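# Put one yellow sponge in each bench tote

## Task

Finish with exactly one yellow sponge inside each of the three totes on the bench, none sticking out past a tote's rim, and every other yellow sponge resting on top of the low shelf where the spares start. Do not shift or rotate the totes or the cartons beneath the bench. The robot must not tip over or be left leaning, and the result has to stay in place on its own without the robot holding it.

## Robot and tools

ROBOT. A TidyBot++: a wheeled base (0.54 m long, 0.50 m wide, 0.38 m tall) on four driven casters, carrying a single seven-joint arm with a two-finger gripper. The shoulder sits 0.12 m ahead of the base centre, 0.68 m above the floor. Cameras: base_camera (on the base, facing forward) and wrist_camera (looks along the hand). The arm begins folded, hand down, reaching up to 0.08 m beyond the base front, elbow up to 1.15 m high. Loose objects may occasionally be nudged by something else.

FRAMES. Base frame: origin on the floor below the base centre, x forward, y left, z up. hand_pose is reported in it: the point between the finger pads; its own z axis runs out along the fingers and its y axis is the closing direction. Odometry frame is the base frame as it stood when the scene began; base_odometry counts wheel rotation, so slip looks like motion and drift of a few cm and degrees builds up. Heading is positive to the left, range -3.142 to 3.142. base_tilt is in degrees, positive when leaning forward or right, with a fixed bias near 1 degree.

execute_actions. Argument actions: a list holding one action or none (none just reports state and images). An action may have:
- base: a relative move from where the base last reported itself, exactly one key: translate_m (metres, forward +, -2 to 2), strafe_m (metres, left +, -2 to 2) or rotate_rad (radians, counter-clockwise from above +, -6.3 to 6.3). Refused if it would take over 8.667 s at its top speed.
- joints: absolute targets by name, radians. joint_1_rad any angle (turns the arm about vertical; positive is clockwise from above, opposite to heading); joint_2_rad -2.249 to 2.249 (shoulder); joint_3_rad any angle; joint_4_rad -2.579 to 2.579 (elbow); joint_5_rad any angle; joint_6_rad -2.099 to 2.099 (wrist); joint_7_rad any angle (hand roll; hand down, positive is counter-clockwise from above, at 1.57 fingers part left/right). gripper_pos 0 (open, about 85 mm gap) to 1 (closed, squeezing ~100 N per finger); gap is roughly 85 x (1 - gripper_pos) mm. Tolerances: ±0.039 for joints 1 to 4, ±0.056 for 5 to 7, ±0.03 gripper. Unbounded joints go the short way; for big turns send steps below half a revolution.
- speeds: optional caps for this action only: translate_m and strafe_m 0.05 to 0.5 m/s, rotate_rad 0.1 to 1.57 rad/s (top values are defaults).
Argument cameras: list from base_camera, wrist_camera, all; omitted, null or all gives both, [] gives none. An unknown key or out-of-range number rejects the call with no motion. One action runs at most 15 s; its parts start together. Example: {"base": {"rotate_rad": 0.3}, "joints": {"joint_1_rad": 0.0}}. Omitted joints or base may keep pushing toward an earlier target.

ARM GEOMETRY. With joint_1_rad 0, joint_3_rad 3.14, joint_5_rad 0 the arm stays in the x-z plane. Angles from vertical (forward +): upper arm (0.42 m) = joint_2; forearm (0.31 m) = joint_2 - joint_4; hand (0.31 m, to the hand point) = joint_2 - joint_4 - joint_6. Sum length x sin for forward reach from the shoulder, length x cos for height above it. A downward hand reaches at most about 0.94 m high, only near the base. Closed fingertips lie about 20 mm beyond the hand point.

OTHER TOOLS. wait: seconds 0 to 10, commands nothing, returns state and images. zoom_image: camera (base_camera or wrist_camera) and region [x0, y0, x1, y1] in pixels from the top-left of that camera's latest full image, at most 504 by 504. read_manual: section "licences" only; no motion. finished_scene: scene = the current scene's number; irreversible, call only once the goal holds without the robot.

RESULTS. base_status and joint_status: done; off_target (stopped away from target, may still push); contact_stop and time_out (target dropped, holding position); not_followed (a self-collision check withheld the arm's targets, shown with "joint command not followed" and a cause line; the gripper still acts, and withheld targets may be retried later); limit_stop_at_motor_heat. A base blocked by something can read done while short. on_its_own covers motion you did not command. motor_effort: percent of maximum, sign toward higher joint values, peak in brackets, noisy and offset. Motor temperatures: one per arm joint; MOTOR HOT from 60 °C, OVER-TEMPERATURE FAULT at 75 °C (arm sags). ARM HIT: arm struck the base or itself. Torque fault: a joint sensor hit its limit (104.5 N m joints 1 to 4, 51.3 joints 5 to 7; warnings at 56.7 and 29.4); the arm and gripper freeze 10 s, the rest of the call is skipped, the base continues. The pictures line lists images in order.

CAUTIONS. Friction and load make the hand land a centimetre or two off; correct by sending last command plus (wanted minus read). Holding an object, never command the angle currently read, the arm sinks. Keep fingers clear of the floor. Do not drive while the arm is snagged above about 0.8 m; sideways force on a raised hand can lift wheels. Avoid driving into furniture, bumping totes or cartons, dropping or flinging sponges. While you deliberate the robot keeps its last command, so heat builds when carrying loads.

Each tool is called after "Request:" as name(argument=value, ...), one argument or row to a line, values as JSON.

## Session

Request:
execute_actions(
  actions=[
    {"joints":{"joint_1_rad":0.0,"joint_2_rad":-0.1,"joint_3_rad":3.14,"joint_4_rad":-1.0,"joint_5_rad":0,"joint_6_rad":-1.2,"joint_7_rad":1.57,"gripper_pos":0}},
  ],
)

Scene clock: 2.77 s.
Motor temperatures (°C, as the motors report them): [34 34 32 36 42 39 44]
base_odometry: x=+0.000 y=+0.000 heading=+0.000 (m, m, rad; odometry frame)
base_tilt: forward=-0.2 right=+0.2 (deg)
base_status: not commanded
joint_positions: joint_1_rad=-0.025 joint_2_rad=-0.125 joint_3_rad=+3.139 joint_4_rad=-1.012 joint_5_rad=+0.010 joint_6_rad=-1.174 joint_7_rad=+1.549 gripper_pos=+0.000
joint_status: all done
motor_effort: joint_1_rad=+0(1) joint_2_rad=-12(11) joint_3_rad=+1(0) joint_4_rad=+16(19) joint_5_rad=+1(1) joint_6_rad=+7(8) joint_7_rad=+0(0) (%)
hand_pose: x=+0.5846 y=+0.0118 z=+1.1514 quat_wxyz=(-0.008, +0.857, +0.002, +0.514) (m; base frame)
pictures: base_camera, wrist_camera
Images, in order (width x height): base_camera 644x364, wrist_camera 644x476.

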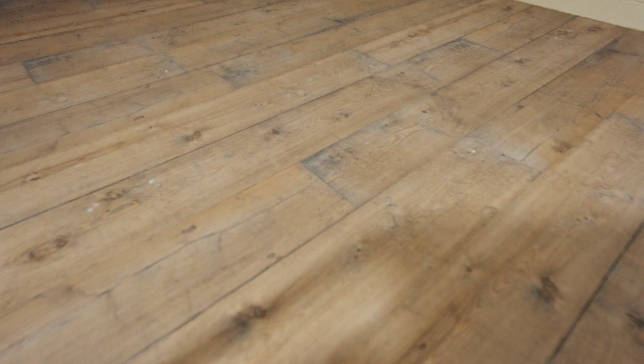

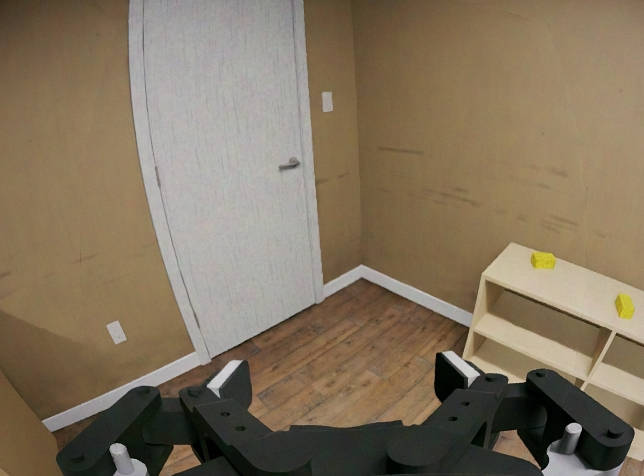

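Request:
execute_actions(
  actions=[
    {"joints":{"joint_1_rad":1.2}},
  ],
  cameras=["wrist_camera"],
)

Request:
execute_actions(
  actions=[
    {"joints":{"joint_1_rad":2.5}},
  ],
  cameras=["wrist_camera"],
)

Request:
execute_actions(
  actions=[
    {"joints":{"joint_1_rad":3.8}},
  ],
  cameras=["wrist_camera"],
)

Request:
execute_actions(
  actions=[
    {"joints":{"joint_1_rad":5.1}},
  ],
  cameras=["wrist_camera"],
)

Scene clock: 12.30 s.
Motor temperatures (°C, as the motors report them): [34 34 32 36 42 39 44]
base_odometry: x=+0.000 y=+0.000 heading=+0.000 (m, m, rad; odometry frame)
base_tilt: forward=-0.2 right=+0.2 (deg)
base_status: not commanded
joint_positions: joint_1_rad=+1.179 joint_2_rad=-0.120 joint_3_rad=+3.139 joint_4_rad=-1.012 joint_5_rad=+0.010 joint_6_rad=-1.174 joint_7_rad=+1.549 gripper_pos=+0.000
joint_status: all done
motor_effort: joint_1_rad=+1(0) joint_2_rad=-12(12) joint_3_rad=+0(1) joint_4_rad=+16(16) joint_5_rad=+1(1) joint_6_rad=+7(7) joint_7_rad=+0(0) (%)
hand_pose: x=+0.2975 y=-0.4330 z=+1.1488 quat_wxyz=(+0.284, +0.709, -0.485, +0.426) (m; base frame)
pictures: wrist_camera
Images, in order (width x height): wrist_camera 644x476.

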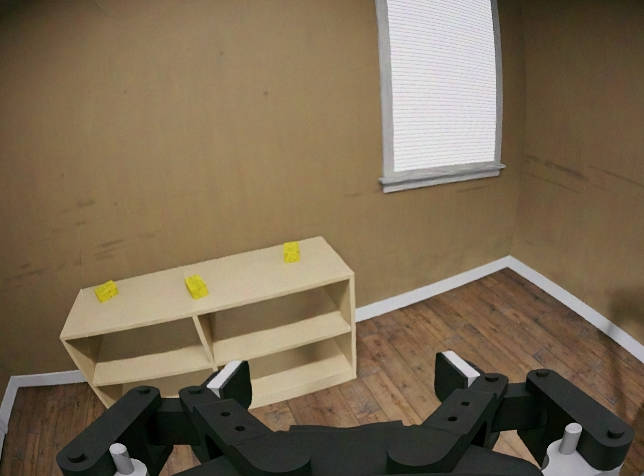

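Scene clock: 14.87 s.
Motor temperatures (°C, as the motors report them): [34 34 32 37 42 39 44]
base_odometry: x=+0.000 y=+0.000 heading=+0.000 (m, m, rad; odometry frame)
base_tilt: forward=-0.2 right=+0.1 (deg)
base_status: not commanded
joint_positions: joint_1_rad=+2.479 joint_2_rad=-0.119 joint_3_rad=+3.140 joint_4_rad=-1.012 joint_5_rad=+0.010 joint_6_rad=-1.174 joint_7_rad=+1.549 gripper_pos=+0.000
joint_status: all done
motor_effort: joint_1_rad=+1(1) joint_2_rad=-12(13) joint_3_rad=+0(1) joint_4_rad=+16(17) joint_5_rad=+1(1) joint_6_rad=+8(7) joint_7_rad=+0(0) (%)
hand_pose: x=-0.2507 y=-0.2879 z=+1.1486 quat_wxyz=(+0.484, +0.271, -0.815, +0.168) (m; base frame)
pictures: wrist_camera
Images, in order (width x height): wrist_camera 644x476.

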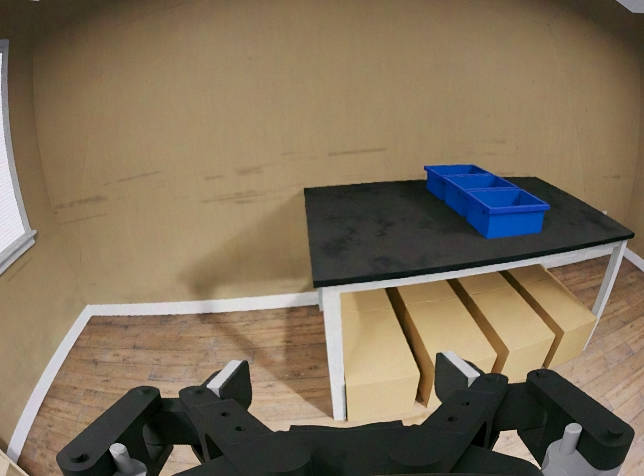

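Scene clock: 17.43 s.
Motor temperatures (°C, as the motors report them): [34 34 32 37 42 39 44]
base_odometry: x=+0.000 y=+0.000 heading=+0.000 (m, m, rad; odometry frame)
base_tilt: forward=-0.2 right=+0.2 (deg)
base_status: not commanded
joint_positions: joint_1_rad=+3.779 joint_2_rad=-0.119 joint_3_rad=+3.140 joint_4_rad=-1.012 joint_5_rad=+0.010 joint_6_rad=-1.174 joint_7_rad=+1.549 gripper_pos=+0.000
joint_status: all done
motor_effort: joint_1_rad=+0(0) joint_2_rad=-12(12) joint_3_rad=+1(1) joint_4_rad=+16(17) joint_5_rad=+1(2) joint_6_rad=+8(7) joint_7_rad=+0(1) (%)
hand_pose: x=-0.2573 y=+0.2794 z=+1.1485 quat_wxyz=(+0.486, -0.278, -0.813, -0.159) (m; base frame)
pictures: wrist_camera
Images, in order (width x height): wrist_camera 644x476.

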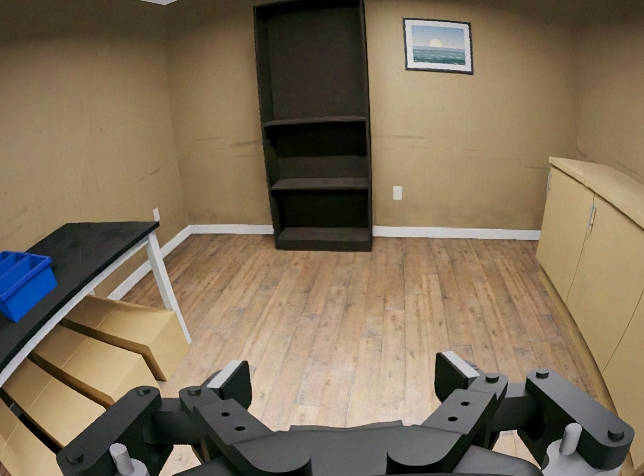

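Scene clock: 20.00 s.
Motor temperatures (°C, as the motors report them): [34 34 32 37 42 39 44]
base_odometry: x=+0.000 y=+0.000 heading=+0.000 (m, m, rad; odometry frame)
base_tilt: forward=-0.1 right=+0.2 (deg)
base_status: not commanded
joint_positions: joint_1_rad=+5.079 joint_2_rad=-0.119 joint_3_rad=+3.140 joint_4_rad=-1.012 joint_5_rad=+0.010 joint_6_rad=-1.174 joint_7_rad=+1.549 gripper_pos=+0.000
joint_status: all done
motor_effort: joint_1_rad=+1(0) joint_2_rad=-11(13) joint_3_rad=+1(1) joint_4_rad=+16(17) joint_5_rad=+1(1) joint_6_rad=+7(7) joint_7_rad=+0(1) (%)
hand_pose: x=+0.2877 y=+0.4374 z=+1.1484 quat_wxyz=(+0.291, -0.713, -0.479, -0.421) (m; base frame)
pictures: wrist_camera
Images, in order (width x height): wrist_camera 644x476.

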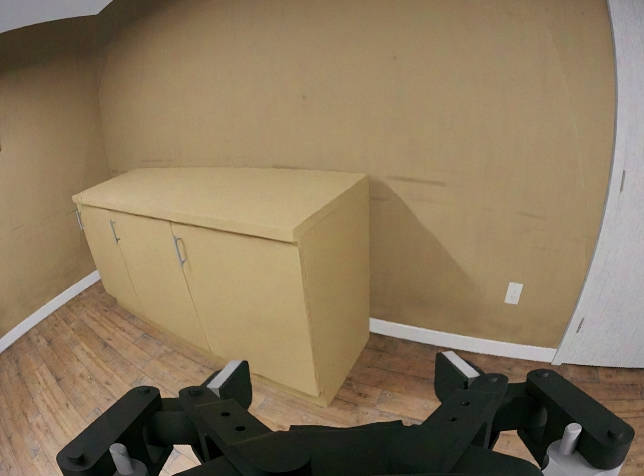

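Request:
execute_actions(
  actions=[
    {"base":{"rotate_rad":-2.45},"joints":{"joint_1_rad":6.28,"joint_6_rad":-1.5}},
  ],
  cameras=[],
)

Request:
execute_actions(
  actions=[
    {"base":{"strafe_m":-0.5}},
  ],
)

Scene clock: 27.93 s.
Motor temperatures (°C, as the motors report them): [34 34 32 37 42 39 44]
base_odometry: x=+0.000 y=+0.000 heading=-2.449 (m, m, rad; odometry frame)
base_tilt: forward=-0.2 right=+0.3 (deg)
base_status: done
joint_positions: joint_1_rad=+6.265 joint_2_rad=-0.085 joint_3_rad=+3.142 joint_4_rad=-1.012 joint_5_rad=+0.009 joint_6_rad=-1.474 joint_7_rad=+1.549 gripper_pos=+0.000
joint_status: all done
motor_effort: joint_1_rad=+1(2) joint_2_rad=-12(19) joint_3_rad=+0(3) joint_4_rad=+16(18) joint_5_rad=+1(2) joint_6_rad=+6(8) joint_7_rad=+0(0) (%)
hand_pose: x=+0.5448 y=+0.0057 z=+1.0600 quat_wxyz=(+0.002, -0.932, +0.003, -0.362) (m; base frame)
pictures: none
No camera images: the call's "cameras" was empty. Leave "cameras" out to get every camera's image.

Scene clock: 30.30 s.
Motor temperatures (°C, as the motors report them): [34 34 32 37 42 39 44]
base_odometry: x=-0.319 y=+0.386 heading=-2.450 (m, m, rad; odometry frame)
base_tilt: forward=-0.2 right=+0.2 (deg)
base_status: done
joint_positions: joint_1_rad=+6.267 joint_2_rad=-0.085 joint_3_rad=+3.143 joint_4_rad=-1.012 joint_5_rad=+0.009 joint_6_rad=-1.474 joint_7_rad=+1.549 gripper_pos=+0.000
joint_status: not commanded
motor_effort: joint_1_rad=+1(1) joint_2_rad=-12(13) joint_3_rad=+0(2) joint_4_rad=+16(16) joint_5_rad=+1(2) joint_6_rad=+5(6) joint_7_rad=+1(0) (%)
hand_pose: x=+0.5447 y=+0.0045 z=+1.0599 quat_wxyz=(+0.002, -0.932, +0.005, -0.362) (m; base frame)
pictures: base_camera, wrist_camera
Images, in order (width x height): base_camera 644x364, wrist_camera 644x476.

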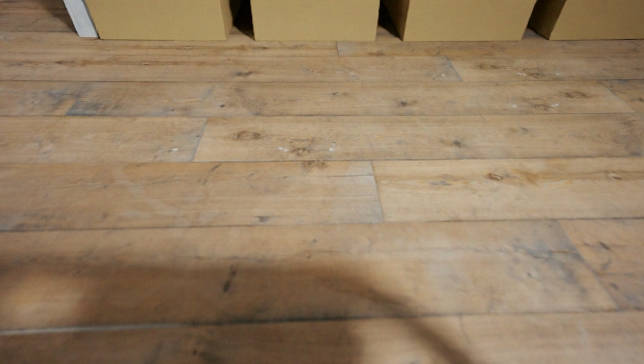

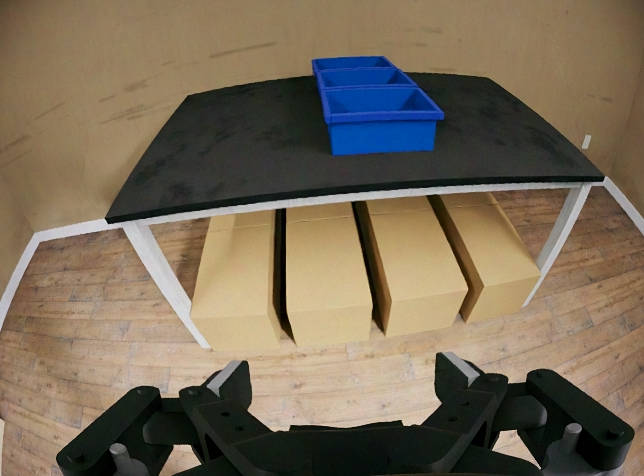

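Request:
execute_actions(
  actions=[
    {"base":{"strafe_m":-0.2}},
  ],
  cameras=[],
)

Request:
execute_actions(
  actions=[
    {"base":{"translate_m":0.6}},
  ],
)

Scene clock: 35.53 s.
Motor temperatures (°C, as the motors report them): [34 34 32 37 42 39 44]
base_odometry: x=-0.446 y=+0.540 heading=-2.451 (m, m, rad; odometry frame)
base_tilt: forward=-0.2 right=+0.3 (deg)
base_status: done
joint_positions: joint_1_rad=+6.268 joint_2_rad=-0.085 joint_3_rad=+3.144 joint_4_rad=-1.012 joint_5_rad=+0.009 joint_6_rad=-1.474 joint_7_rad=+1.549 gripper_pos=+0.000
joint_status: not commanded
motor_effort: joint_1_rad=+0(1) joint_2_rad=-12(13) joint_3_rad=+0(2) joint_4_rad=+16(16) joint_5_rad=+1(0) joint_6_rad=+6(6) joint_7_rad=+1(0) (%)
hand_pose: x=+0.5447 y=+0.0038 z=+1.0598 quat_wxyz=(+0.002, -0.932, +0.005, -0.362) (m; base frame)
pictures: none
No camera images: the call's "cameras" was empty. Leave "cameras" out to get every camera's image.

Scene clock: 38.10 s.
Motor temperatures (°C, as the motors report them): [34 34 32 37 42 39 44]
base_odometry: x=-0.909 y=+0.158 heading=-2.451 (m, m, rad; odometry frame)
base_tilt: forward=-0.2 right=+0.3 (deg)
base_status: done
joint_positions: joint_1_rad=+6.268 joint_2_rad=-0.093 joint_3_rad=+3.144 joint_4_rad=-1.011 joint_5_rad=+0.009 joint_6_rad=-1.478 joint_7_rad=+1.549 gripper_pos=+0.000
joint_status: not commanded
motor_effort: joint_1_rad=+0(0) joint_2_rad=-12(16) joint_3_rad=+1(1) joint_4_rad=+16(17) joint_5_rad=+1(2) joint_6_rad=+6(6) joint_7_rad=+1(0) (%)
hand_pose: x=+0.5410 y=+0.0038 z=+1.0630 quat_wxyz=(+0.002, -0.931, +0.005, -0.364) (m; base frame)
pictures: base_camera, wrist_camera
Images, in order (width x height): base_camera 644x364, wrist_camera 644x476.

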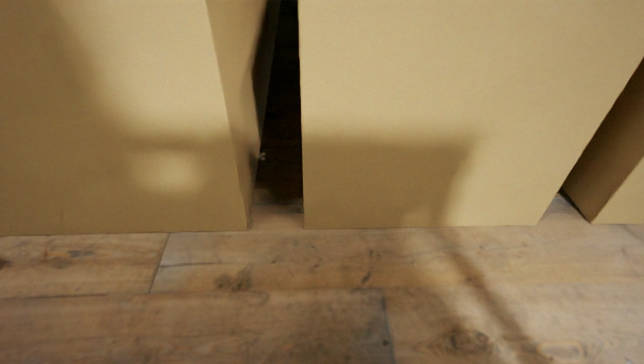

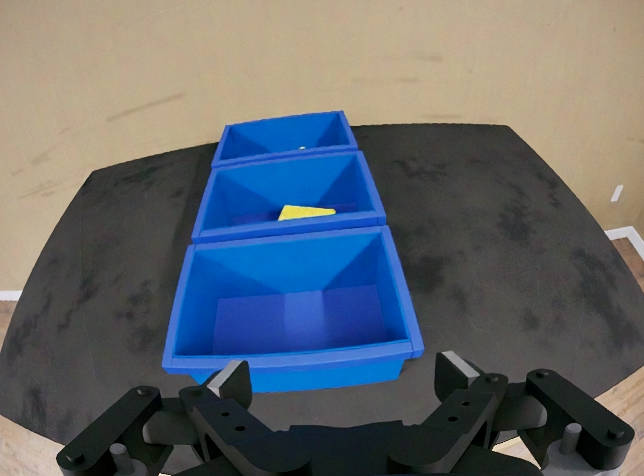

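Request:
execute_actions(
  actions=[
    {"base":{"strafe_m":0.04}},
  ],
  cameras=[],
)

Request:
execute_actions(
  actions=[
    {"base":{"translate_m":0.14},"joints":{"joint_2_rad":0.42,"joint_4_rad":-0.55,"joint_6_rad":-1.75}},
  ],
)

Request:
execute_actions(
  actions=[
    {"joints":{"joint_2_rad":0.85,"joint_4_rad":0.0,"joint_6_rad":-1.55}},
  ],
  cameras=["wrist_camera"],
)

Scene clock: 43.77 s.
Motor temperatures (°C, as the motors report them): [34 34 32 37 42 39 44]
base_odometry: x=-0.883 y=+0.127 heading=-2.451 (m, m, rad; odometry frame)
base_tilt: forward=-0.2 right=+0.3 (deg)
base_status: done
joint_positions: joint_1_rad=+6.268 joint_2_rad=-0.093 joint_3_rad=+3.140 joint_4_rad=-1.011 joint_5_rad=+0.009 joint_6_rad=-1.478 joint_7_rad=+1.549 gripper_pos=+0.000
joint_status: not commanded
motor_effort: joint_1_rad=+1(1) joint_2_rad=-11(13) joint_3_rad=+1(2) joint_4_rad=+16(16) joint_5_rad=+1(2) joint_6_rad=+5(5) joint_7_rad=+0(0) (%)
hand_pose: x=+0.5409 y=+0.0056 z=+1.0630 quat_wxyz=(+0.002, -0.931, +0.003, -0.364) (m; base frame)
pictures: none
No camera images: the call's "cameras" was empty. Leave "cameras" out to get every camera's image.

Scene clock: 45.57 s.
Motor temperatures (°C, as the motors report them): [34 34 32 37 42 39 44]
base_odometry: x=-0.991 y=+0.037 heading=-2.451 (m, m, rad; odometry frame)
base_tilt: forward=-0.1 right=+0.3 (deg)
base_status: done
joint_positions: joint_1_rad=+6.268 joint_2_rad=+0.416 joint_3_rad=+3.140 joint_4_rad=-0.565 joint_5_rad=+0.009 joint_6_rad=-1.724 joint_7_rad=+1.549 gripper_pos=+0.000
joint_status: all done
motor_effort: joint_1_rad=+1(0) joint_2_rad=-29(33) joint_3_rad=+0(1) joint_4_rad=+15(18) joint_5_rad=+1(1) joint_6_rad=+3(5) joint_7_rad=+0(0) (%)
hand_pose: x=+0.6818 y=+0.0077 z=+0.9593 quat_wxyz=(+0.000, -0.976, +0.004, -0.216) (m; base frame)
pictures: base_camera, wrist_camera
Images, in order (width x height): base_camera 644x364, wrist_camera 644x476.

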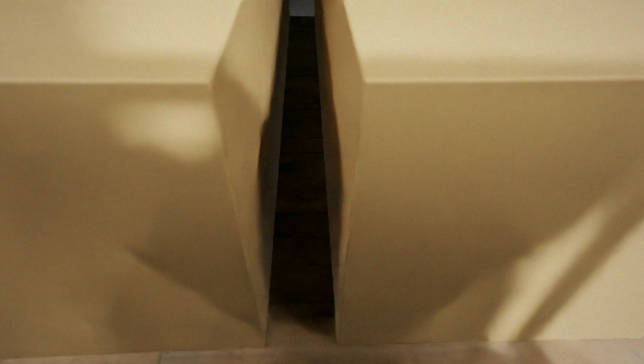

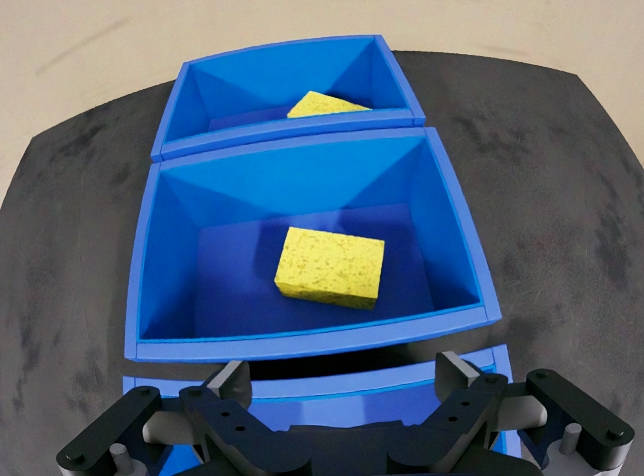

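Scene clock: 47.37 s.
Motor temperatures (°C, as the motors report them): [34 34 32 37 42 39 44]
base_odometry: x=-0.991 y=+0.037 heading=-2.451 (m, m, rad; odometry frame)
base_tilt: forward=-0.2 right=+0.2 (deg)
base_status: not commanded
joint_positions: joint_1_rad=+6.268 joint_2_rad=+0.842 joint_3_rad=+3.140 joint_4_rad=-0.017 joint_5_rad=+0.009 joint_6_rad=-1.575 joint_7_rad=+1.549 gripper_pos=+0.000
joint_status: all done
motor_effort: joint_1_rad=+1(1) joint_2_rad=-42(43) joint_3_rad=+0(0) joint_4_rad=+15(16) joint_5_rad=+1(1) joint_6_rad=+5(5) joint_7_rad=+0(0) (%)
hand_pose: x=+0.8732 y=+0.0103 z=+0.9310 quat_wxyz=(+0.003, -0.938, +0.004, -0.347) (m; base frame)
pictures: wrist_camera
Images, in order (width x height): wrist_camera 644x476.

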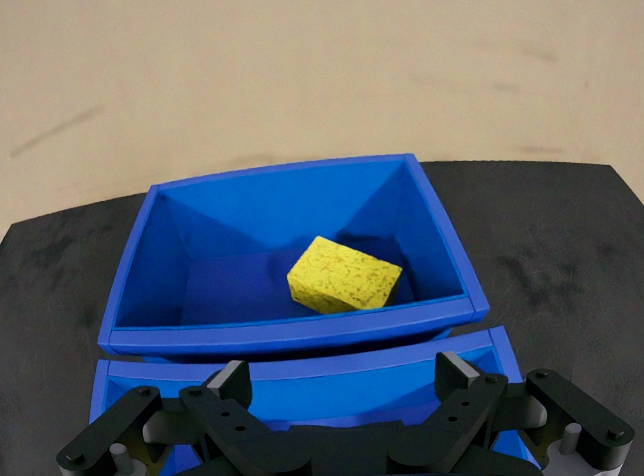

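Request:
execute_actions(
  actions=[
    {"joints":{"joint_2_rad":-0.1,"joint_4_rad":-1.0,"joint_6_rad":-1.5}},
  ],
  cameras=[],
)

Request:
execute_actions(
  actions=[
    {"base":{"translate_m":-0.45}},
  ],
  cameras=[],
)

Request:
execute_actions(
  actions=[
    {"base":{"rotate_rad":1.571}},
  ],
  cameras=[],
)

Request:
execute_actions(
  actions=[
    {"base":{"translate_m":0.8}},
  ],
)

Scene clock: 56.57 s.
Motor temperatures (°C, as the motors report them): [34 34 32 37 42 39 44]
base_odometry: x=-0.991 y=+0.037 heading=-2.451 (m, m, rad; odometry frame)
base_tilt: forward=-0.2 right=+0.2 (deg)
base_status: not commanded
joint_positions: joint_1_rad=+6.268 joint_2_rad=-0.084 joint_3_rad=+3.140 joint_4_rad=-0.985 joint_5_rad=+0.009 joint_6_rad=-1.526 joint_7_rad=+1.549 gripper_pos=+0.000
joint_status: all done
motor_effort: joint_1_rad=+1(1) joint_2_rad=-13(43) joint_3_rad=+0(0) joint_4_rad=+15(17) joint_5_rad=+1(1) joint_6_rad=+5(5) joint_7_rad=+0(0) (%)
hand_pose: x=+0.5338 y=+0.0055 z=+1.0612 quat_wxyz=(+0.002, -0.937, +0.004, -0.350) (m; base frame)
pictures: none
No camera images: the call's "cameras" was empty. Leave "cameras" out to get every camera's image.

Scene clock: 58.93 s.
Motor temperatures (°C, as the motors report them): [34 34 32 37 42 39 44]
base_odometry: x=-0.644 y=+0.324 heading=-2.452 (m, m, rad; odometry frame)
base_tilt: forward=-0.2 right=+0.3 (deg)
base_status: done
joint_positions: joint_1_rad=+6.269 joint_2_rad=-0.101 joint_3_rad=+3.140 joint_4_rad=-0.988 joint_5_rad=+0.008 joint_6_rad=-1.523 joint_7_rad=+1.549 gripper_pos=+0.000
joint_status: not commanded
motor_effort: joint_1_rad=+1(1) joint_2_rad=-11(17) joint_3_rad=+1(1) joint_4_rad=+15(17) joint_5_rad=+1(0) joint_6_rad=+6(6) joint_7_rad=+0(0) (%)
hand_pose: x=+0.5283 y=+0.0054 z=+1.0674 quat_wxyz=(+0.003, -0.934, +0.004, -0.358) (m; base frame)
pictures: none
No camera images: the call's "cameras" was empty. Leave "cameras" out to get every camera's image.

Scene clock: 61.27 s.
Motor temperatures (°C, as the motors report them): [34 34 32 37 42 39 44]
base_odometry: x=-0.644 y=+0.324 heading=-0.881 (m, m, rad; odometry frame)
base_tilt: forward=-0.2 right=+0.2 (deg)
base_status: done
joint_positions: joint_1_rad=+6.269 joint_2_rad=-0.101 joint_3_rad=+3.137 joint_4_rad=-0.988 joint_5_rad=+0.008 joint_6_rad=-1.522 joint_7_rad=+1.549 gripper_pos=+0.000
joint_status: not commanded
motor_effort: joint_1_rad=+1(1) joint_2_rad=-12(14) joint_3_rad=+1(1) joint_4_rad=+15(16) joint_5_rad=+1(0) joint_6_rad=+6(5) joint_7_rad=+0(1) (%)
hand_pose: x=+0.5285 y=+0.0068 z=+1.0676 quat_wxyz=(+0.003, -0.934, +0.002, -0.358) (m; base frame)
pictures: none
No camera images: the call's "cameras" was empty. Leave "cameras" out to get every camera's image.

Scene clock: 64.23 s.
Motor temperatures (°C, as the motors report them): [34 34 32 37 42 39 44]
base_odometry: x=-0.134 y=-0.293 heading=-0.880 (m, m, rad; odometry frame)
base_tilt: forward=-0.1 right=+0.2 (deg)
base_status: done
joint_positions: joint_1_rad=+6.269 joint_2_rad=-0.100 joint_3_rad=+3.137 joint_4_rad=-0.989 joint_5_rad=+0.008 joint_6_rad=-1.521 joint_7_rad=+1.549 gripper_pos=+0.000
joint_status: not commanded
motor_effort: joint_1_rad=+1(0) joint_2_rad=-13(15) joint_3_rad=+1(1) joint_4_rad=+16(16) joint_5_rad=+1(1) joint_6_rad=+5(6) joint_7_rad=+0(0) (%)
hand_pose: x=+0.5289 y=+0.0068 z=+1.0670 quat_wxyz=(+0.003, -0.934, +0.002, -0.358) (m; base frame)
pictures: base_camera, wrist_camera
Images, in order (width x height): base_camera 644x364, wrist_camera 644x476.

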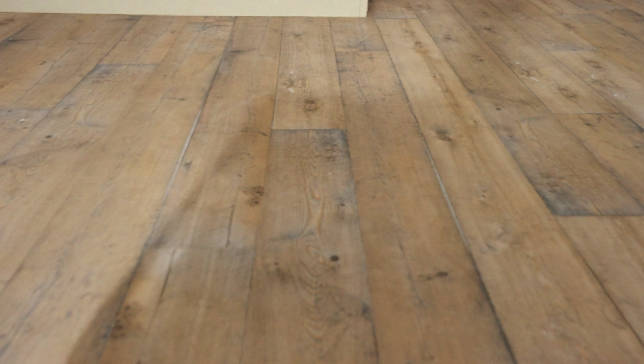

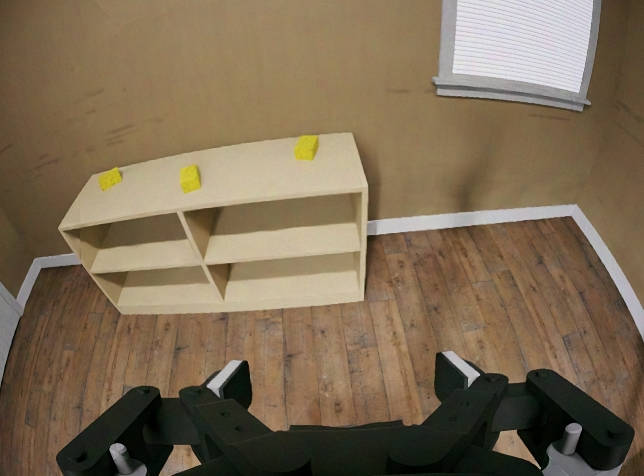

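Request:
execute_actions(
  actions=[
    {"base":{"translate_m":0.72},"joints":{"joint_2_rad":0.2,"joint_4_rad":-1.1,"joint_6_rad":-1.84,"joint_7_rad":1.55}},
  ],
  cameras=[],
)

Request:
execute_actions(
  actions=[
    {"base":{"strafe_m":0.08}},
  ],
)

Scene clock: 73.67 s.
Motor temperatures (°C, as the motors report them): [34 34 32 37 42 39 44]
base_odometry: x=+0.325 y=-0.847 heading=-0.880 (m, m, rad; odometry frame)
base_tilt: forward=-0.2 right=+0.2 (deg)
base_status: done
joint_positions: joint_1_rad=+6.269 joint_2_rad=+0.199 joint_3_rad=+3.137 joint_4_rad=-1.094 joint_5_rad=+0.008 joint_6_rad=-1.816 joint_7_rad=+1.549 gripper_pos=+0.000
joint_status: all done
motor_effort: joint_1_rad=+1(1) joint_2_rad=-22(26) joint_3_rad=+1(1) joint_4_rad=+15(16) joint_5_rad=+1(1) joint_6_rad=+0(6) joint_7_rad=+0(1) (%)
hand_pose: x=+0.5146 y=+0.0062 z=+0.8695 quat_wxyz=(-0.003, -1.000, +0.002, -0.016) (m; base frame)
pictures: none
No camera images: the call's "cameras" was empty. Leave "cameras" out to get every camera's image.

Scene clock: 74.83 s.
Motor temperatures (°C, as the motors report them): [34 34 32 37 42 39 44]
base_odometry: x=+0.387 y=-0.796 heading=-0.880 (m, m, rad; odometry frame)
base_tilt: forward=-0.2 right=+0.1 (deg)
base_status: done
joint_positions: joint_1_rad=+6.269 joint_2_rad=+0.199 joint_3_rad=+3.136 joint_4_rad=-1.094 joint_5_rad=+0.008 joint_6_rad=-1.816 joint_7_rad=+1.549 gripper_pos=+0.000
joint_status: not commanded
motor_effort: joint_1_rad=+1(4) joint_2_rad=-21(23) joint_3_rad=+1(2) joint_4_rad=+15(15) joint_5_rad=+1(2) joint_6_rad=+0(0) joint_7_rad=+0(0) (%)
hand_pose: x=+0.5145 y=+0.0063 z=+0.8695 quat_wxyz=(-0.003, -1.000, +0.002, -0.016) (m; base frame)
pictures: base_camera, wrist_camera
Images, in order (width x height): base_camera 644x364, wrist_camera 644x476.

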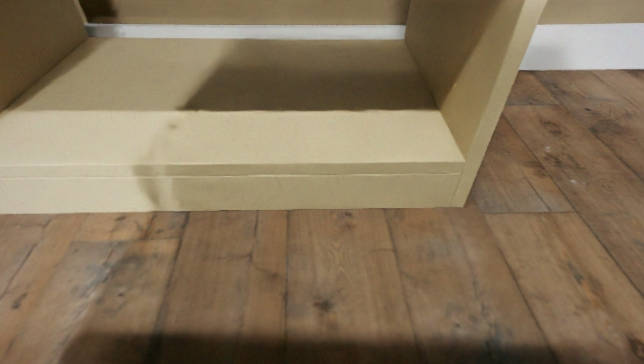

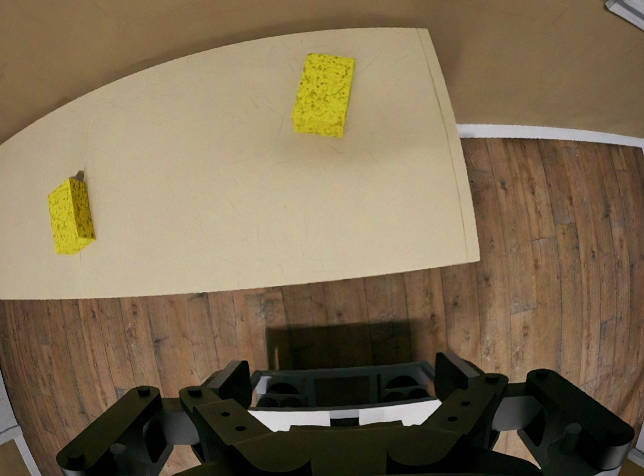

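Request:
execute_actions(
  actions=[
    {"base":{"translate_m":0.2},"joints":{"joint_2_rad":0.335,"joint_4_rad":-1.415,"joint_6_rad":-1.40,"joint_7_rad":1.38}},
  ],
)

Scene clock: 82.13 s.
Motor temperatures (°C, as the motors report them): [34 34 32 37 42 39 44]
base_odometry: x=+0.515 y=-0.950 heading=-0.879 (m, m, rad; odometry frame)
base_tilt: forward=-0.1 right=+0.2 (deg)
base_status: done
joint_positions: joint_1_rad=+6.269 joint_2_rad=+0.343 joint_3_rad=+3.136 joint_4_rad=-1.406 joint_5_rad=+0.008 joint_6_rad=-1.419 joint_7_rad=+1.423 gripper_pos=+0.000
joint_status: all done
motor_effort: joint_1_rad=+1(0) joint_2_rad=-26(32) joint_3_rad=+0(0) joint_4_rad=+15(17) joint_5_rad=+1(1) joint_6_rad=-1(1) joint_7_rad=+0(0) (%)
hand_pose: x=+0.5617 y=+0.0072 z=+0.7114 quat_wxyz=(-0.004, -0.998, +0.064, +0.013) (m; base frame)
pictures: base_camera, wrist_camera
Images, in order (width x height): base_camera 644x364, wrist_camera 644x476.

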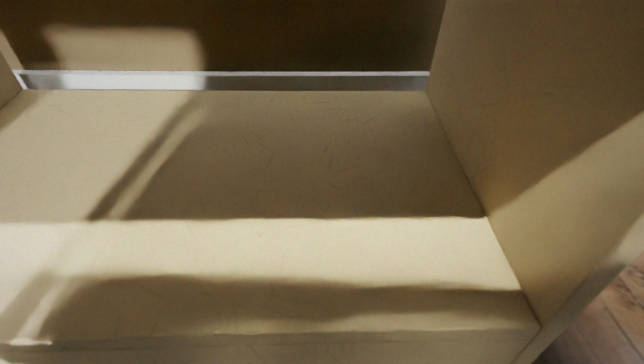

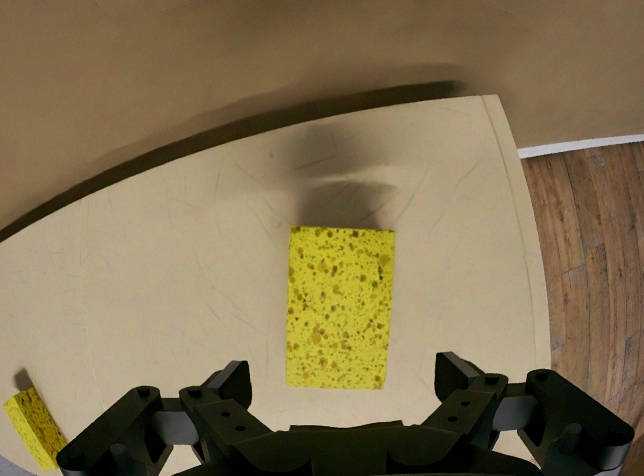

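Request:
execute_actions(
  actions=[
    {"joints":{"joint_2_rad":0.435,"joint_4_rad":-1.60,"joint_6_rad":-1.095,"joint_7_rad":1.32}},
  ],
  cameras=["wrist_camera"],
)

Scene clock: 87.77 s.
Motor temperatures (°C, as the motors report them): [34 34 32 37 42 39 44]
base_odometry: x=+0.515 y=-0.950 heading=-0.879 (m, m, rad; odometry frame)
base_tilt: forward=-0.2 right=+0.2 (deg)
base_status: not commanded
joint_positions: joint_1_rad=+6.269 joint_2_rad=+0.428 joint_3_rad=+3.136 joint_4_rad=-1.592 joint_5_rad=+0.008 joint_6_rad=-1.118 joint_7_rad=+1.363 gripper_pos=+0.000
joint_status: all done
motor_effort: joint_1_rad=+1(1) joint_2_rad=-28(31) joint_3_rad=+0(0) joint_4_rad=+14(15) joint_5_rad=+1(1) joint_6_rad=-1(0) joint_7_rad=+0(1) (%)
hand_pose: x=+0.5781 y=+0.0079 z=+0.6170 quat_wxyz=(-0.002, -0.996, +0.092, -0.003) (m; base frame)
pictures: wrist_camera
Images, in order (width x height): wrist_camera 644x476.

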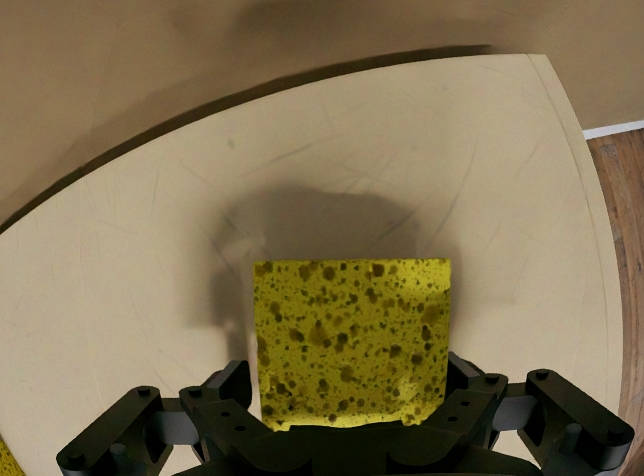

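Request:
execute_actions(
  actions=[
    {"joints":{"gripper_pos":1}},
  ],
  cameras=["wrist_camera"],
)

Request:
execute_actions(
  actions=[
    {"joints":{"joint_2_rad":-0.1,"joint_4_rad":-1.0,"joint_6_rad":-1.7,"joint_7_rad":1.55}},
  ],
  cameras=[],
)

Request:
execute_actions(
  actions=[
    {"base":{"translate_m":-1.705}},
  ],
  cameras=[],
)

Request:
execute_actions(
  actions=[
    {"base":{"rotate_rad":-1.571}},
  ],
  cameras=[],
)

Request:
execute_actions(
  actions=[
    {"base":{"translate_m":0.39}},
  ],
)

Scene clock: 97.30 s.
Motor temperatures (°C, as the motors report them): [34 34 32 37 42 39 44]
base_odometry: x=+0.515 y=-0.950 heading=-0.879 (m, m, rad; odometry frame)
base_tilt: forward=-0.2 right=+0.1 (deg)
base_status: not commanded
joint_positions: joint_1_rad=+6.270 joint_2_rad=+0.415 joint_3_rad=+3.139 joint_4_rad=-1.588 joint_5_rad=+0.003 joint_6_rad=-1.117 joint_7_rad=+1.363 gripper_pos=+0.380
joint_status: gripper_pos off_target (ended at +0.380, target +1.000)
motor_effort: joint_1_rad=+0(4) joint_2_rad=-24(28) joint_3_rad=+0(4) joint_4_rad=+12(14) joint_5_rad=+1(5) joint_6_rad=+0(1) joint_7_rad=+0(0) (%)
hand_pose: x=+0.5806 y=+0.0080 z=+0.6240 quat_wxyz=(+0.000, -0.995, +0.095, -0.011) (m; base frame)
pictures: wrist_camera
Images, in order (width x height): wrist_camera 644x476.

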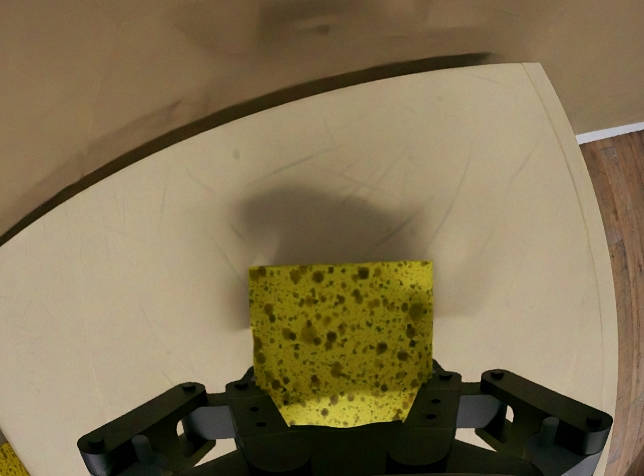

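Scene clock: 99.13 s.
Motor temperatures (°C, as the motors report them): [34 34 32 37 42 39 44]
base_odometry: x=+0.515 y=-0.950 heading=-0.879 (m, m, rad; odometry frame)
base_tilt: forward=-0.1 right=+0.3 (deg)
base_status: not commanded
joint_positions: joint_1_rad=+6.270 joint_2_rad=-0.097 joint_3_rad=+3.139 joint_4_rad=-1.010 joint_5_rad=+0.003 joint_6_rad=-1.678 joint_7_rad=+1.507 gripper_pos=+0.380
joint_status: all done
motor_effort: joint_1_rad=+1(0) joint_2_rad=-12(32) joint_3_rad=+0(0) joint_4_rad=+15(17) joint_5_rad=+1(1) joint_6_rad=+4(4) joint_7_rad=+0(1) (%)
hand_pose: x=+0.4898 y=+0.0065 z=+1.0276 quat_wxyz=(+0.009, -0.962, +0.023, -0.272) (m; base frame)
pictures: none
No camera images: the call's "cameras" was empty. Leave "cameras" out to get every camera's image.

Scene clock: 104.03 s.
Motor temperatures (°C, as the motors report them): [34 34 32 37 42 39 44]
base_odometry: x=-0.574 y=+0.362 heading=-0.878 (m, m, rad; odometry frame)
base_tilt: forward=-0.2 right=+0.2 (deg)
base_status: done
joint_positions: joint_1_rad=+6.270 joint_2_rad=-0.098 joint_3_rad=+3.139 joint_4_rad=-1.010 joint_5_rad=+0.003 joint_6_rad=-1.679 joint_7_rad=+1.507 gripper_pos=+0.380
joint_status: not commanded
motor_effort: joint_1_rad=+1(2) joint_2_rad=-10(16) joint_3_rad=+1(2) joint_4_rad=+15(16) joint_5_rad=+1(0) joint_6_rad=+4(5) joint_7_rad=+0(0) (%)
hand_pose: x=+0.4893 y=+0.0064 z=+1.0276 quat_wxyz=(+0.009, -0.962, +0.024, -0.272) (m; base frame)
pictures: none
No camera images: the call's "cameras" was empty. Leave "cameras" out to get every camera's image.

Scene clock: 106.33 s.
Motor temperatures (°C, as the motors report them): [34 34 32 37 42 39 44]
base_odometry: x=-0.574 y=+0.362 heading=-2.449 (m, m, rad; odometry frame)
base_tilt: forward=-0.2 right=+0.2 (deg)
base_status: done
joint_positions: joint_1_rad=+6.270 joint_2_rad=-0.098 joint_3_rad=+3.143 joint_4_rad=-1.010 joint_5_rad=+0.003 joint_6_rad=-1.679 joint_7_rad=+1.507 gripper_pos=+0.380
joint_status: not commanded
motor_effort: joint_1_rad=+1(2) joint_2_rad=-11(14) joint_3_rad=+0(3) joint_4_rad=+15(16) joint_5_rad=+1(2) joint_6_rad=+4(4) joint_7_rad=+0(0) (%)
hand_pose: x=+0.4894 y=+0.0049 z=+1.0276 quat_wxyz=(+0.009, -0.962, +0.026, -0.272) (m; base frame)
pictures: none
No camera images: the call's "cameras" was empty. Leave "cameras" out to get every camera's image.

Scene clock: 108.47 s.
Motor temperatures (°C, as the motors report them): [34 34 32 37 42 39 44]
base_odometry: x=-0.875 y=+0.113 heading=-2.449 (m, m, rad; odometry frame)
base_tilt: forward=-0.3 right=+0.3 (deg)
base_status: done
joint_positions: joint_1_rad=+6.270 joint_2_rad=-0.093 joint_3_rad=+3.143 joint_4_rad=-1.010 joint_5_rad=+0.003 joint_6_rad=-1.680 joint_7_rad=+1.507 gripper_pos=+0.380
joint_status: not commanded
motor_effort: joint_1_rad=+1(1) joint_2_rad=-12(16) joint_3_rad=+1(1) joint_4_rad=+15(16) joint_5_rad=+1(1) joint_6_rad=+4(5) joint_7_rad=+0(1) (%)
hand_pose: x=+0.4908 y=+0.0049 z=+1.0260 quat_wxyz=(+0.009, -0.963, +0.026, -0.269) (m; base frame)
pictures: base_camera, wrist_camera
Images, in order (width x height): base_camera 644x364, wrist_camera 644x476.

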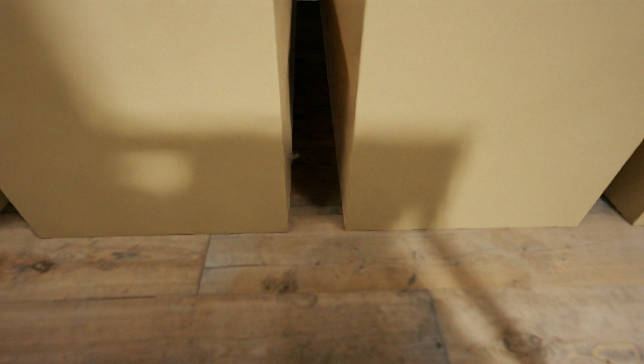

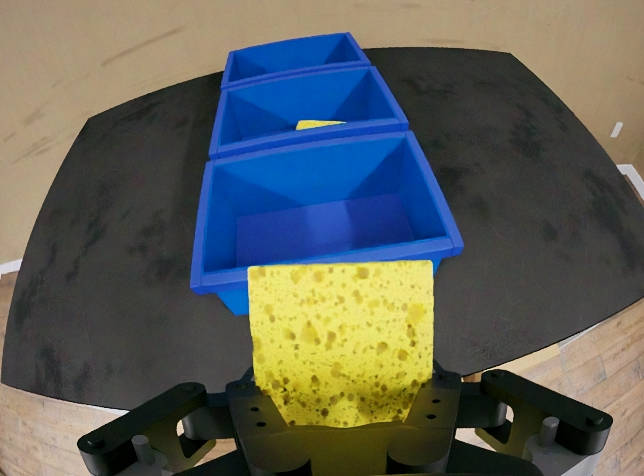

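Request:
execute_actions(
  actions=[
    {"base":{"translate_m":0.14},"joints":{"joint_2_rad":0.064,"joint_4_rad":-1.07,"joint_6_rad":-1.585}},
  ],
  cameras=["wrist_camera"],
)

Request:
execute_actions(
  actions=[
    {"joints":{"joint_2_rad":0.0,"joint_4_rad":-1.41,"joint_6_rad":-1.31}},
  ],
  cameras=["wrist_camera"],
)

Scene clock: 114.57 s.
Motor temperatures (°C, as the motors report them): [34 34 32 37 42 39 44]
base_odometry: x=-0.983 y=+0.024 heading=-2.450 (m, m, rad; odometry frame)
base_tilt: forward=-0.2 right=+0.3 (deg)
base_status: done
joint_positions: joint_1_rad=+6.270 joint_2_rad=+0.077 joint_3_rad=+3.143 joint_4_rad=-1.065 joint_5_rad=+0.003 joint_6_rad=-1.603 joint_7_rad=+1.507 gripper_pos=+0.380
joint_status: all done
motor_effort: joint_1_rad=+1(0) joint_2_rad=-18(26) joint_3_rad=+0(1) joint_4_rad=+16(18) joint_5_rad=+1(1) joint_6_rad=+3(5) joint_7_rad=+0(0) (%)
hand_pose: x=+0.5574 y=+0.0057 z=+0.9451 quat_wxyz=(+0.006, -0.980, +0.026, -0.197) (m; base frame)
pictures: wrist_camera
Images, in order (width x height): wrist_camera 644x476.

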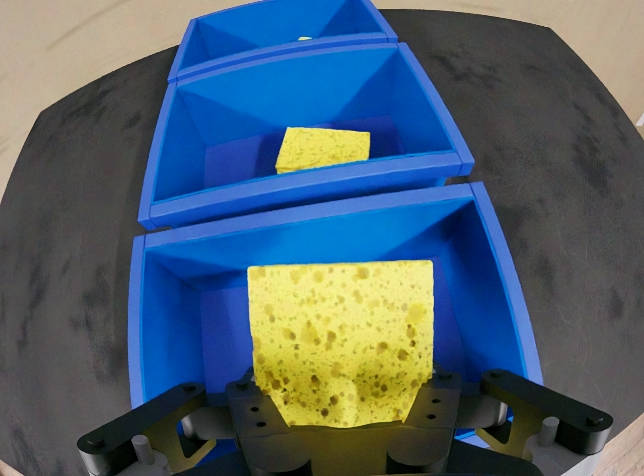

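Scene clock: 116.03 s.
Motor temperatures (°C, as the motors report them): [34 34 32 37 42 39 44]
base_odometry: x=-0.983 y=+0.024 heading=-2.450 (m, m, rad; odometry frame)
base_tilt: forward=-0.2 right=+0.2 (deg)
base_status: not commanded
joint_positions: joint_1_rad=+6.270 joint_2_rad=+0.027 joint_3_rad=+3.143 joint_4_rad=-1.394 joint_5_rad=+0.003 joint_6_rad=-1.329 joint_7_rad=+1.507 gripper_pos=+0.380
joint_status: all done
motor_effort: joint_1_rad=+1(1) joint_2_rad=-19(19) joint_3_rad=+1(0) joint_4_rad=+17(18) joint_5_rad=+1(1) joint_6_rad=+2(3) joint_7_rad=+0(0) (%)
hand_pose: x=+0.5600 y=+0.0058 z=+0.8617 quat_wxyz=(+0.006, -0.981, +0.025, -0.195) (m; base frame)
pictures: wrist_camera
Images, in order (width x height): wrist_camera 644x476.

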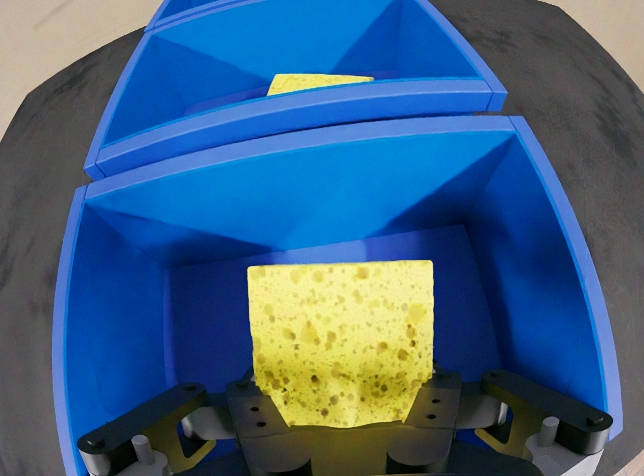

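Request:
execute_actions(
  actions=[
    {"joints":{"joint_2_rad":0.035,"joint_4_rad":-1.59,"joint_6_rad":-1.11}},
  ],
  cameras=["wrist_camera"],
)

Request:
execute_actions(
  actions=[
    {"joints":{"gripper_pos":0}},
  ],
  cameras=[],
)

Request:
execute_actions(
  actions=[
    {"joints":{"joint_2_rad":0.064,"joint_4_rad":-1.07,"joint_6_rad":-1.585}},
  ],
  cameras=[],
)

Request:
execute_actions(
  actions=[
    {"base":{"translate_m":-0.2}},
  ],
)

Scene clock: 124.20 s.
Motor temperatures (°C, as the motors report them): [34 34 32 37 42 39 44]
base_odometry: x=-0.983 y=+0.024 heading=-2.450 (m, m, rad; odometry frame)
base_tilt: forward=-0.2 right=+0.2 (deg)
base_status: not commanded
joint_positions: joint_1_rad=+6.270 joint_2_rad=+0.026 joint_3_rad=+3.143 joint_4_rad=-1.580 joint_5_rad=+0.003 joint_6_rad=-1.135 joint_7_rad=+1.507 gripper_pos=+0.380
joint_status: all done
motor_effort: joint_1_rad=+1(1) joint_2_rad=-18(19) joint_3_rad=+1(1) joint_4_rad=+17(19) joint_5_rad=+1(1) joint_6_rad=+3(3) joint_7_rad=+0(0) (%)
hand_pose: x=+0.5656 y=+0.0059 z=+0.8046 quat_wxyz=(+0.006, -0.980, +0.025, -0.199) (m; base frame)
pictures: wrist_camera
Images, in order (width x height): wrist_camera 644x476.

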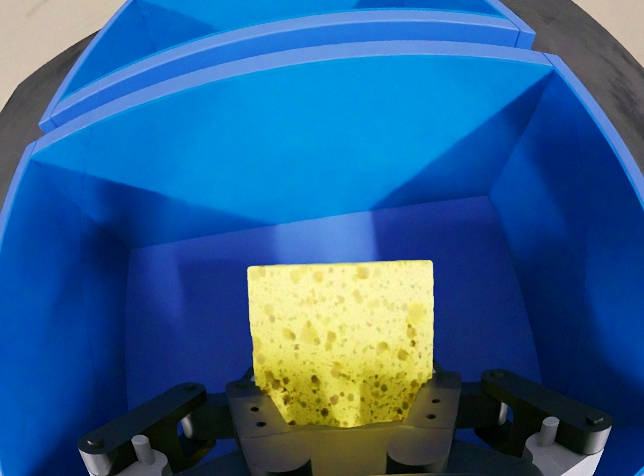

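Scene clock: 125.30 s.
Motor temperatures (°C, as the motors report them): [34 34 32 37 42 39 44]
base_odometry: x=-0.983 y=+0.024 heading=-2.450 (m, m, rad; odometry frame)
base_tilt: forward=-0.3 right=+0.2 (deg)
base_status: not commanded
joint_positions: joint_1_rad=+6.270 joint_2_rad=+0.026 joint_3_rad=+3.143 joint_4_rad=-1.580 joint_5_rad=+0.003 joint_6_rad=-1.135 joint_7_rad=+1.507 gripper_pos=+0.000
joint_status: all done
motor_effort: joint_1_rad=+1(0) joint_2_rad=-18(18) joint_3_rad=+1(0) joint_4_rad=+17(17) joint_5_rad=+1(1) joint_6_rad=+3(3) joint_7_rad=+0(1) (%)
hand_pose: x=+0.5656 y=+0.0059 z=+0.8046 quat_wxyz=(+0.006, -0.980, +0.025, -0.199) (m; base frame)
pictures: none
No camera images: the call's "cameras" was empty. Leave "cameras" out to get every camera's image.

Scene clock: 127.03 s.
Motor temperatures (°C, as the motors report them): [34 34 32 37 42 39 44]
base_odometry: x=-0.983 y=+0.024 heading=-2.450 (m, m, rad; odometry frame)
base_tilt: forward=-0.1 right=+0.2 (deg)
base_status: not commanded
joint_positions: joint_1_rad=+6.270 joint_2_rad=+0.039 joint_3_rad=+3.143 joint_4_rad=-1.083 joint_5_rad=+0.003 joint_6_rad=-1.560 joint_7_rad=+1.507 gripper_pos=+0.000
joint_status: all done
motor_effort: joint_1_rad=+1(1) joint_2_rad=-17(19) joint_3_rad=+0(1) joint_4_rad=+16(19) joint_5_rad=+1(1) joint_6_rad=+3(4) joint_7_rad=-1(1) (%)
hand_pose: x=+0.5566 y=+0.0057 z=+0.9597 quat_wxyz=(+0.007, -0.973, +0.026, -0.228) (m; base frame)
pictures: none
No camera images: the call's "cameras" was empty. Leave "cameras" out to get every camera's image.

Scene clock: 128.70 s.
Motor temperatures (°C, as the motors report them): [34 34 32 37 42 39 44]
base_odometry: x=-0.829 y=+0.151 heading=-2.451 (m, m, rad; odometry frame)
base_tilt: forward=-0.2 right=+0.3 (deg)
base_status: done
joint_positions: joint_1_rad=+6.270 joint_2_rad=+0.054 joint_3_rad=+3.142 joint_4_rad=-1.082 joint_5_rad=+0.003 joint_6_rad=-1.563 joint_7_rad=+1.507 gripper_pos=+0.000
joint_status: not commanded
motor_effort: joint_1_rad=+1(2) joint_2_rad=-18(21) joint_3_rad=+0(2) joint_4_rad=+16(17) joint_5_rad=+1(2) joint_6_rad=+3(4) joint_7_rad=+0(0) (%)
hand_pose: x=+0.5600 y=+0.0059 z=+0.9530 quat_wxyz=(+0.007, -0.975, +0.025, -0.219) (m; base frame)
pictures: base_camera, wrist_camera
Images, in order (width x height): base_camera 644x364, wrist_camera 644x476.

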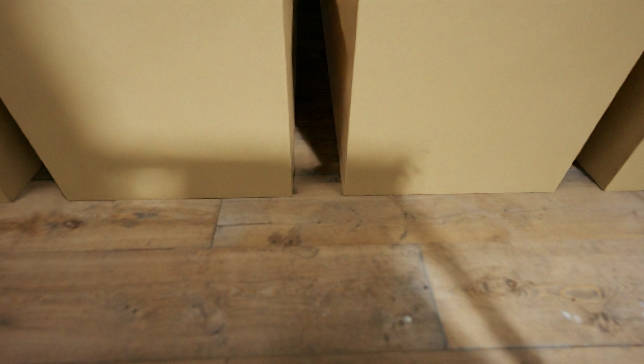

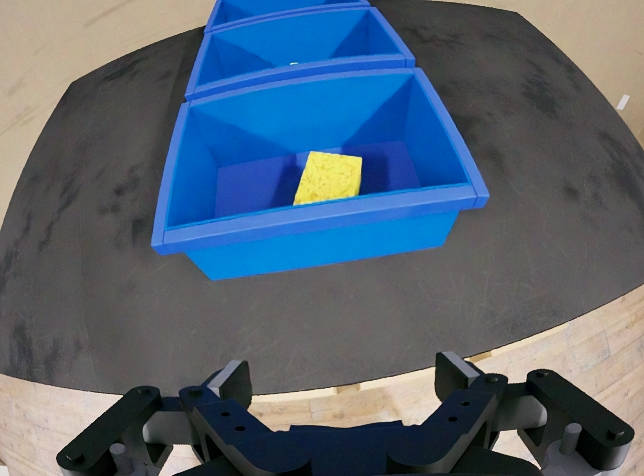

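Request:
finished_scene(
  scene=2,
)

The scene is finished: the task was done.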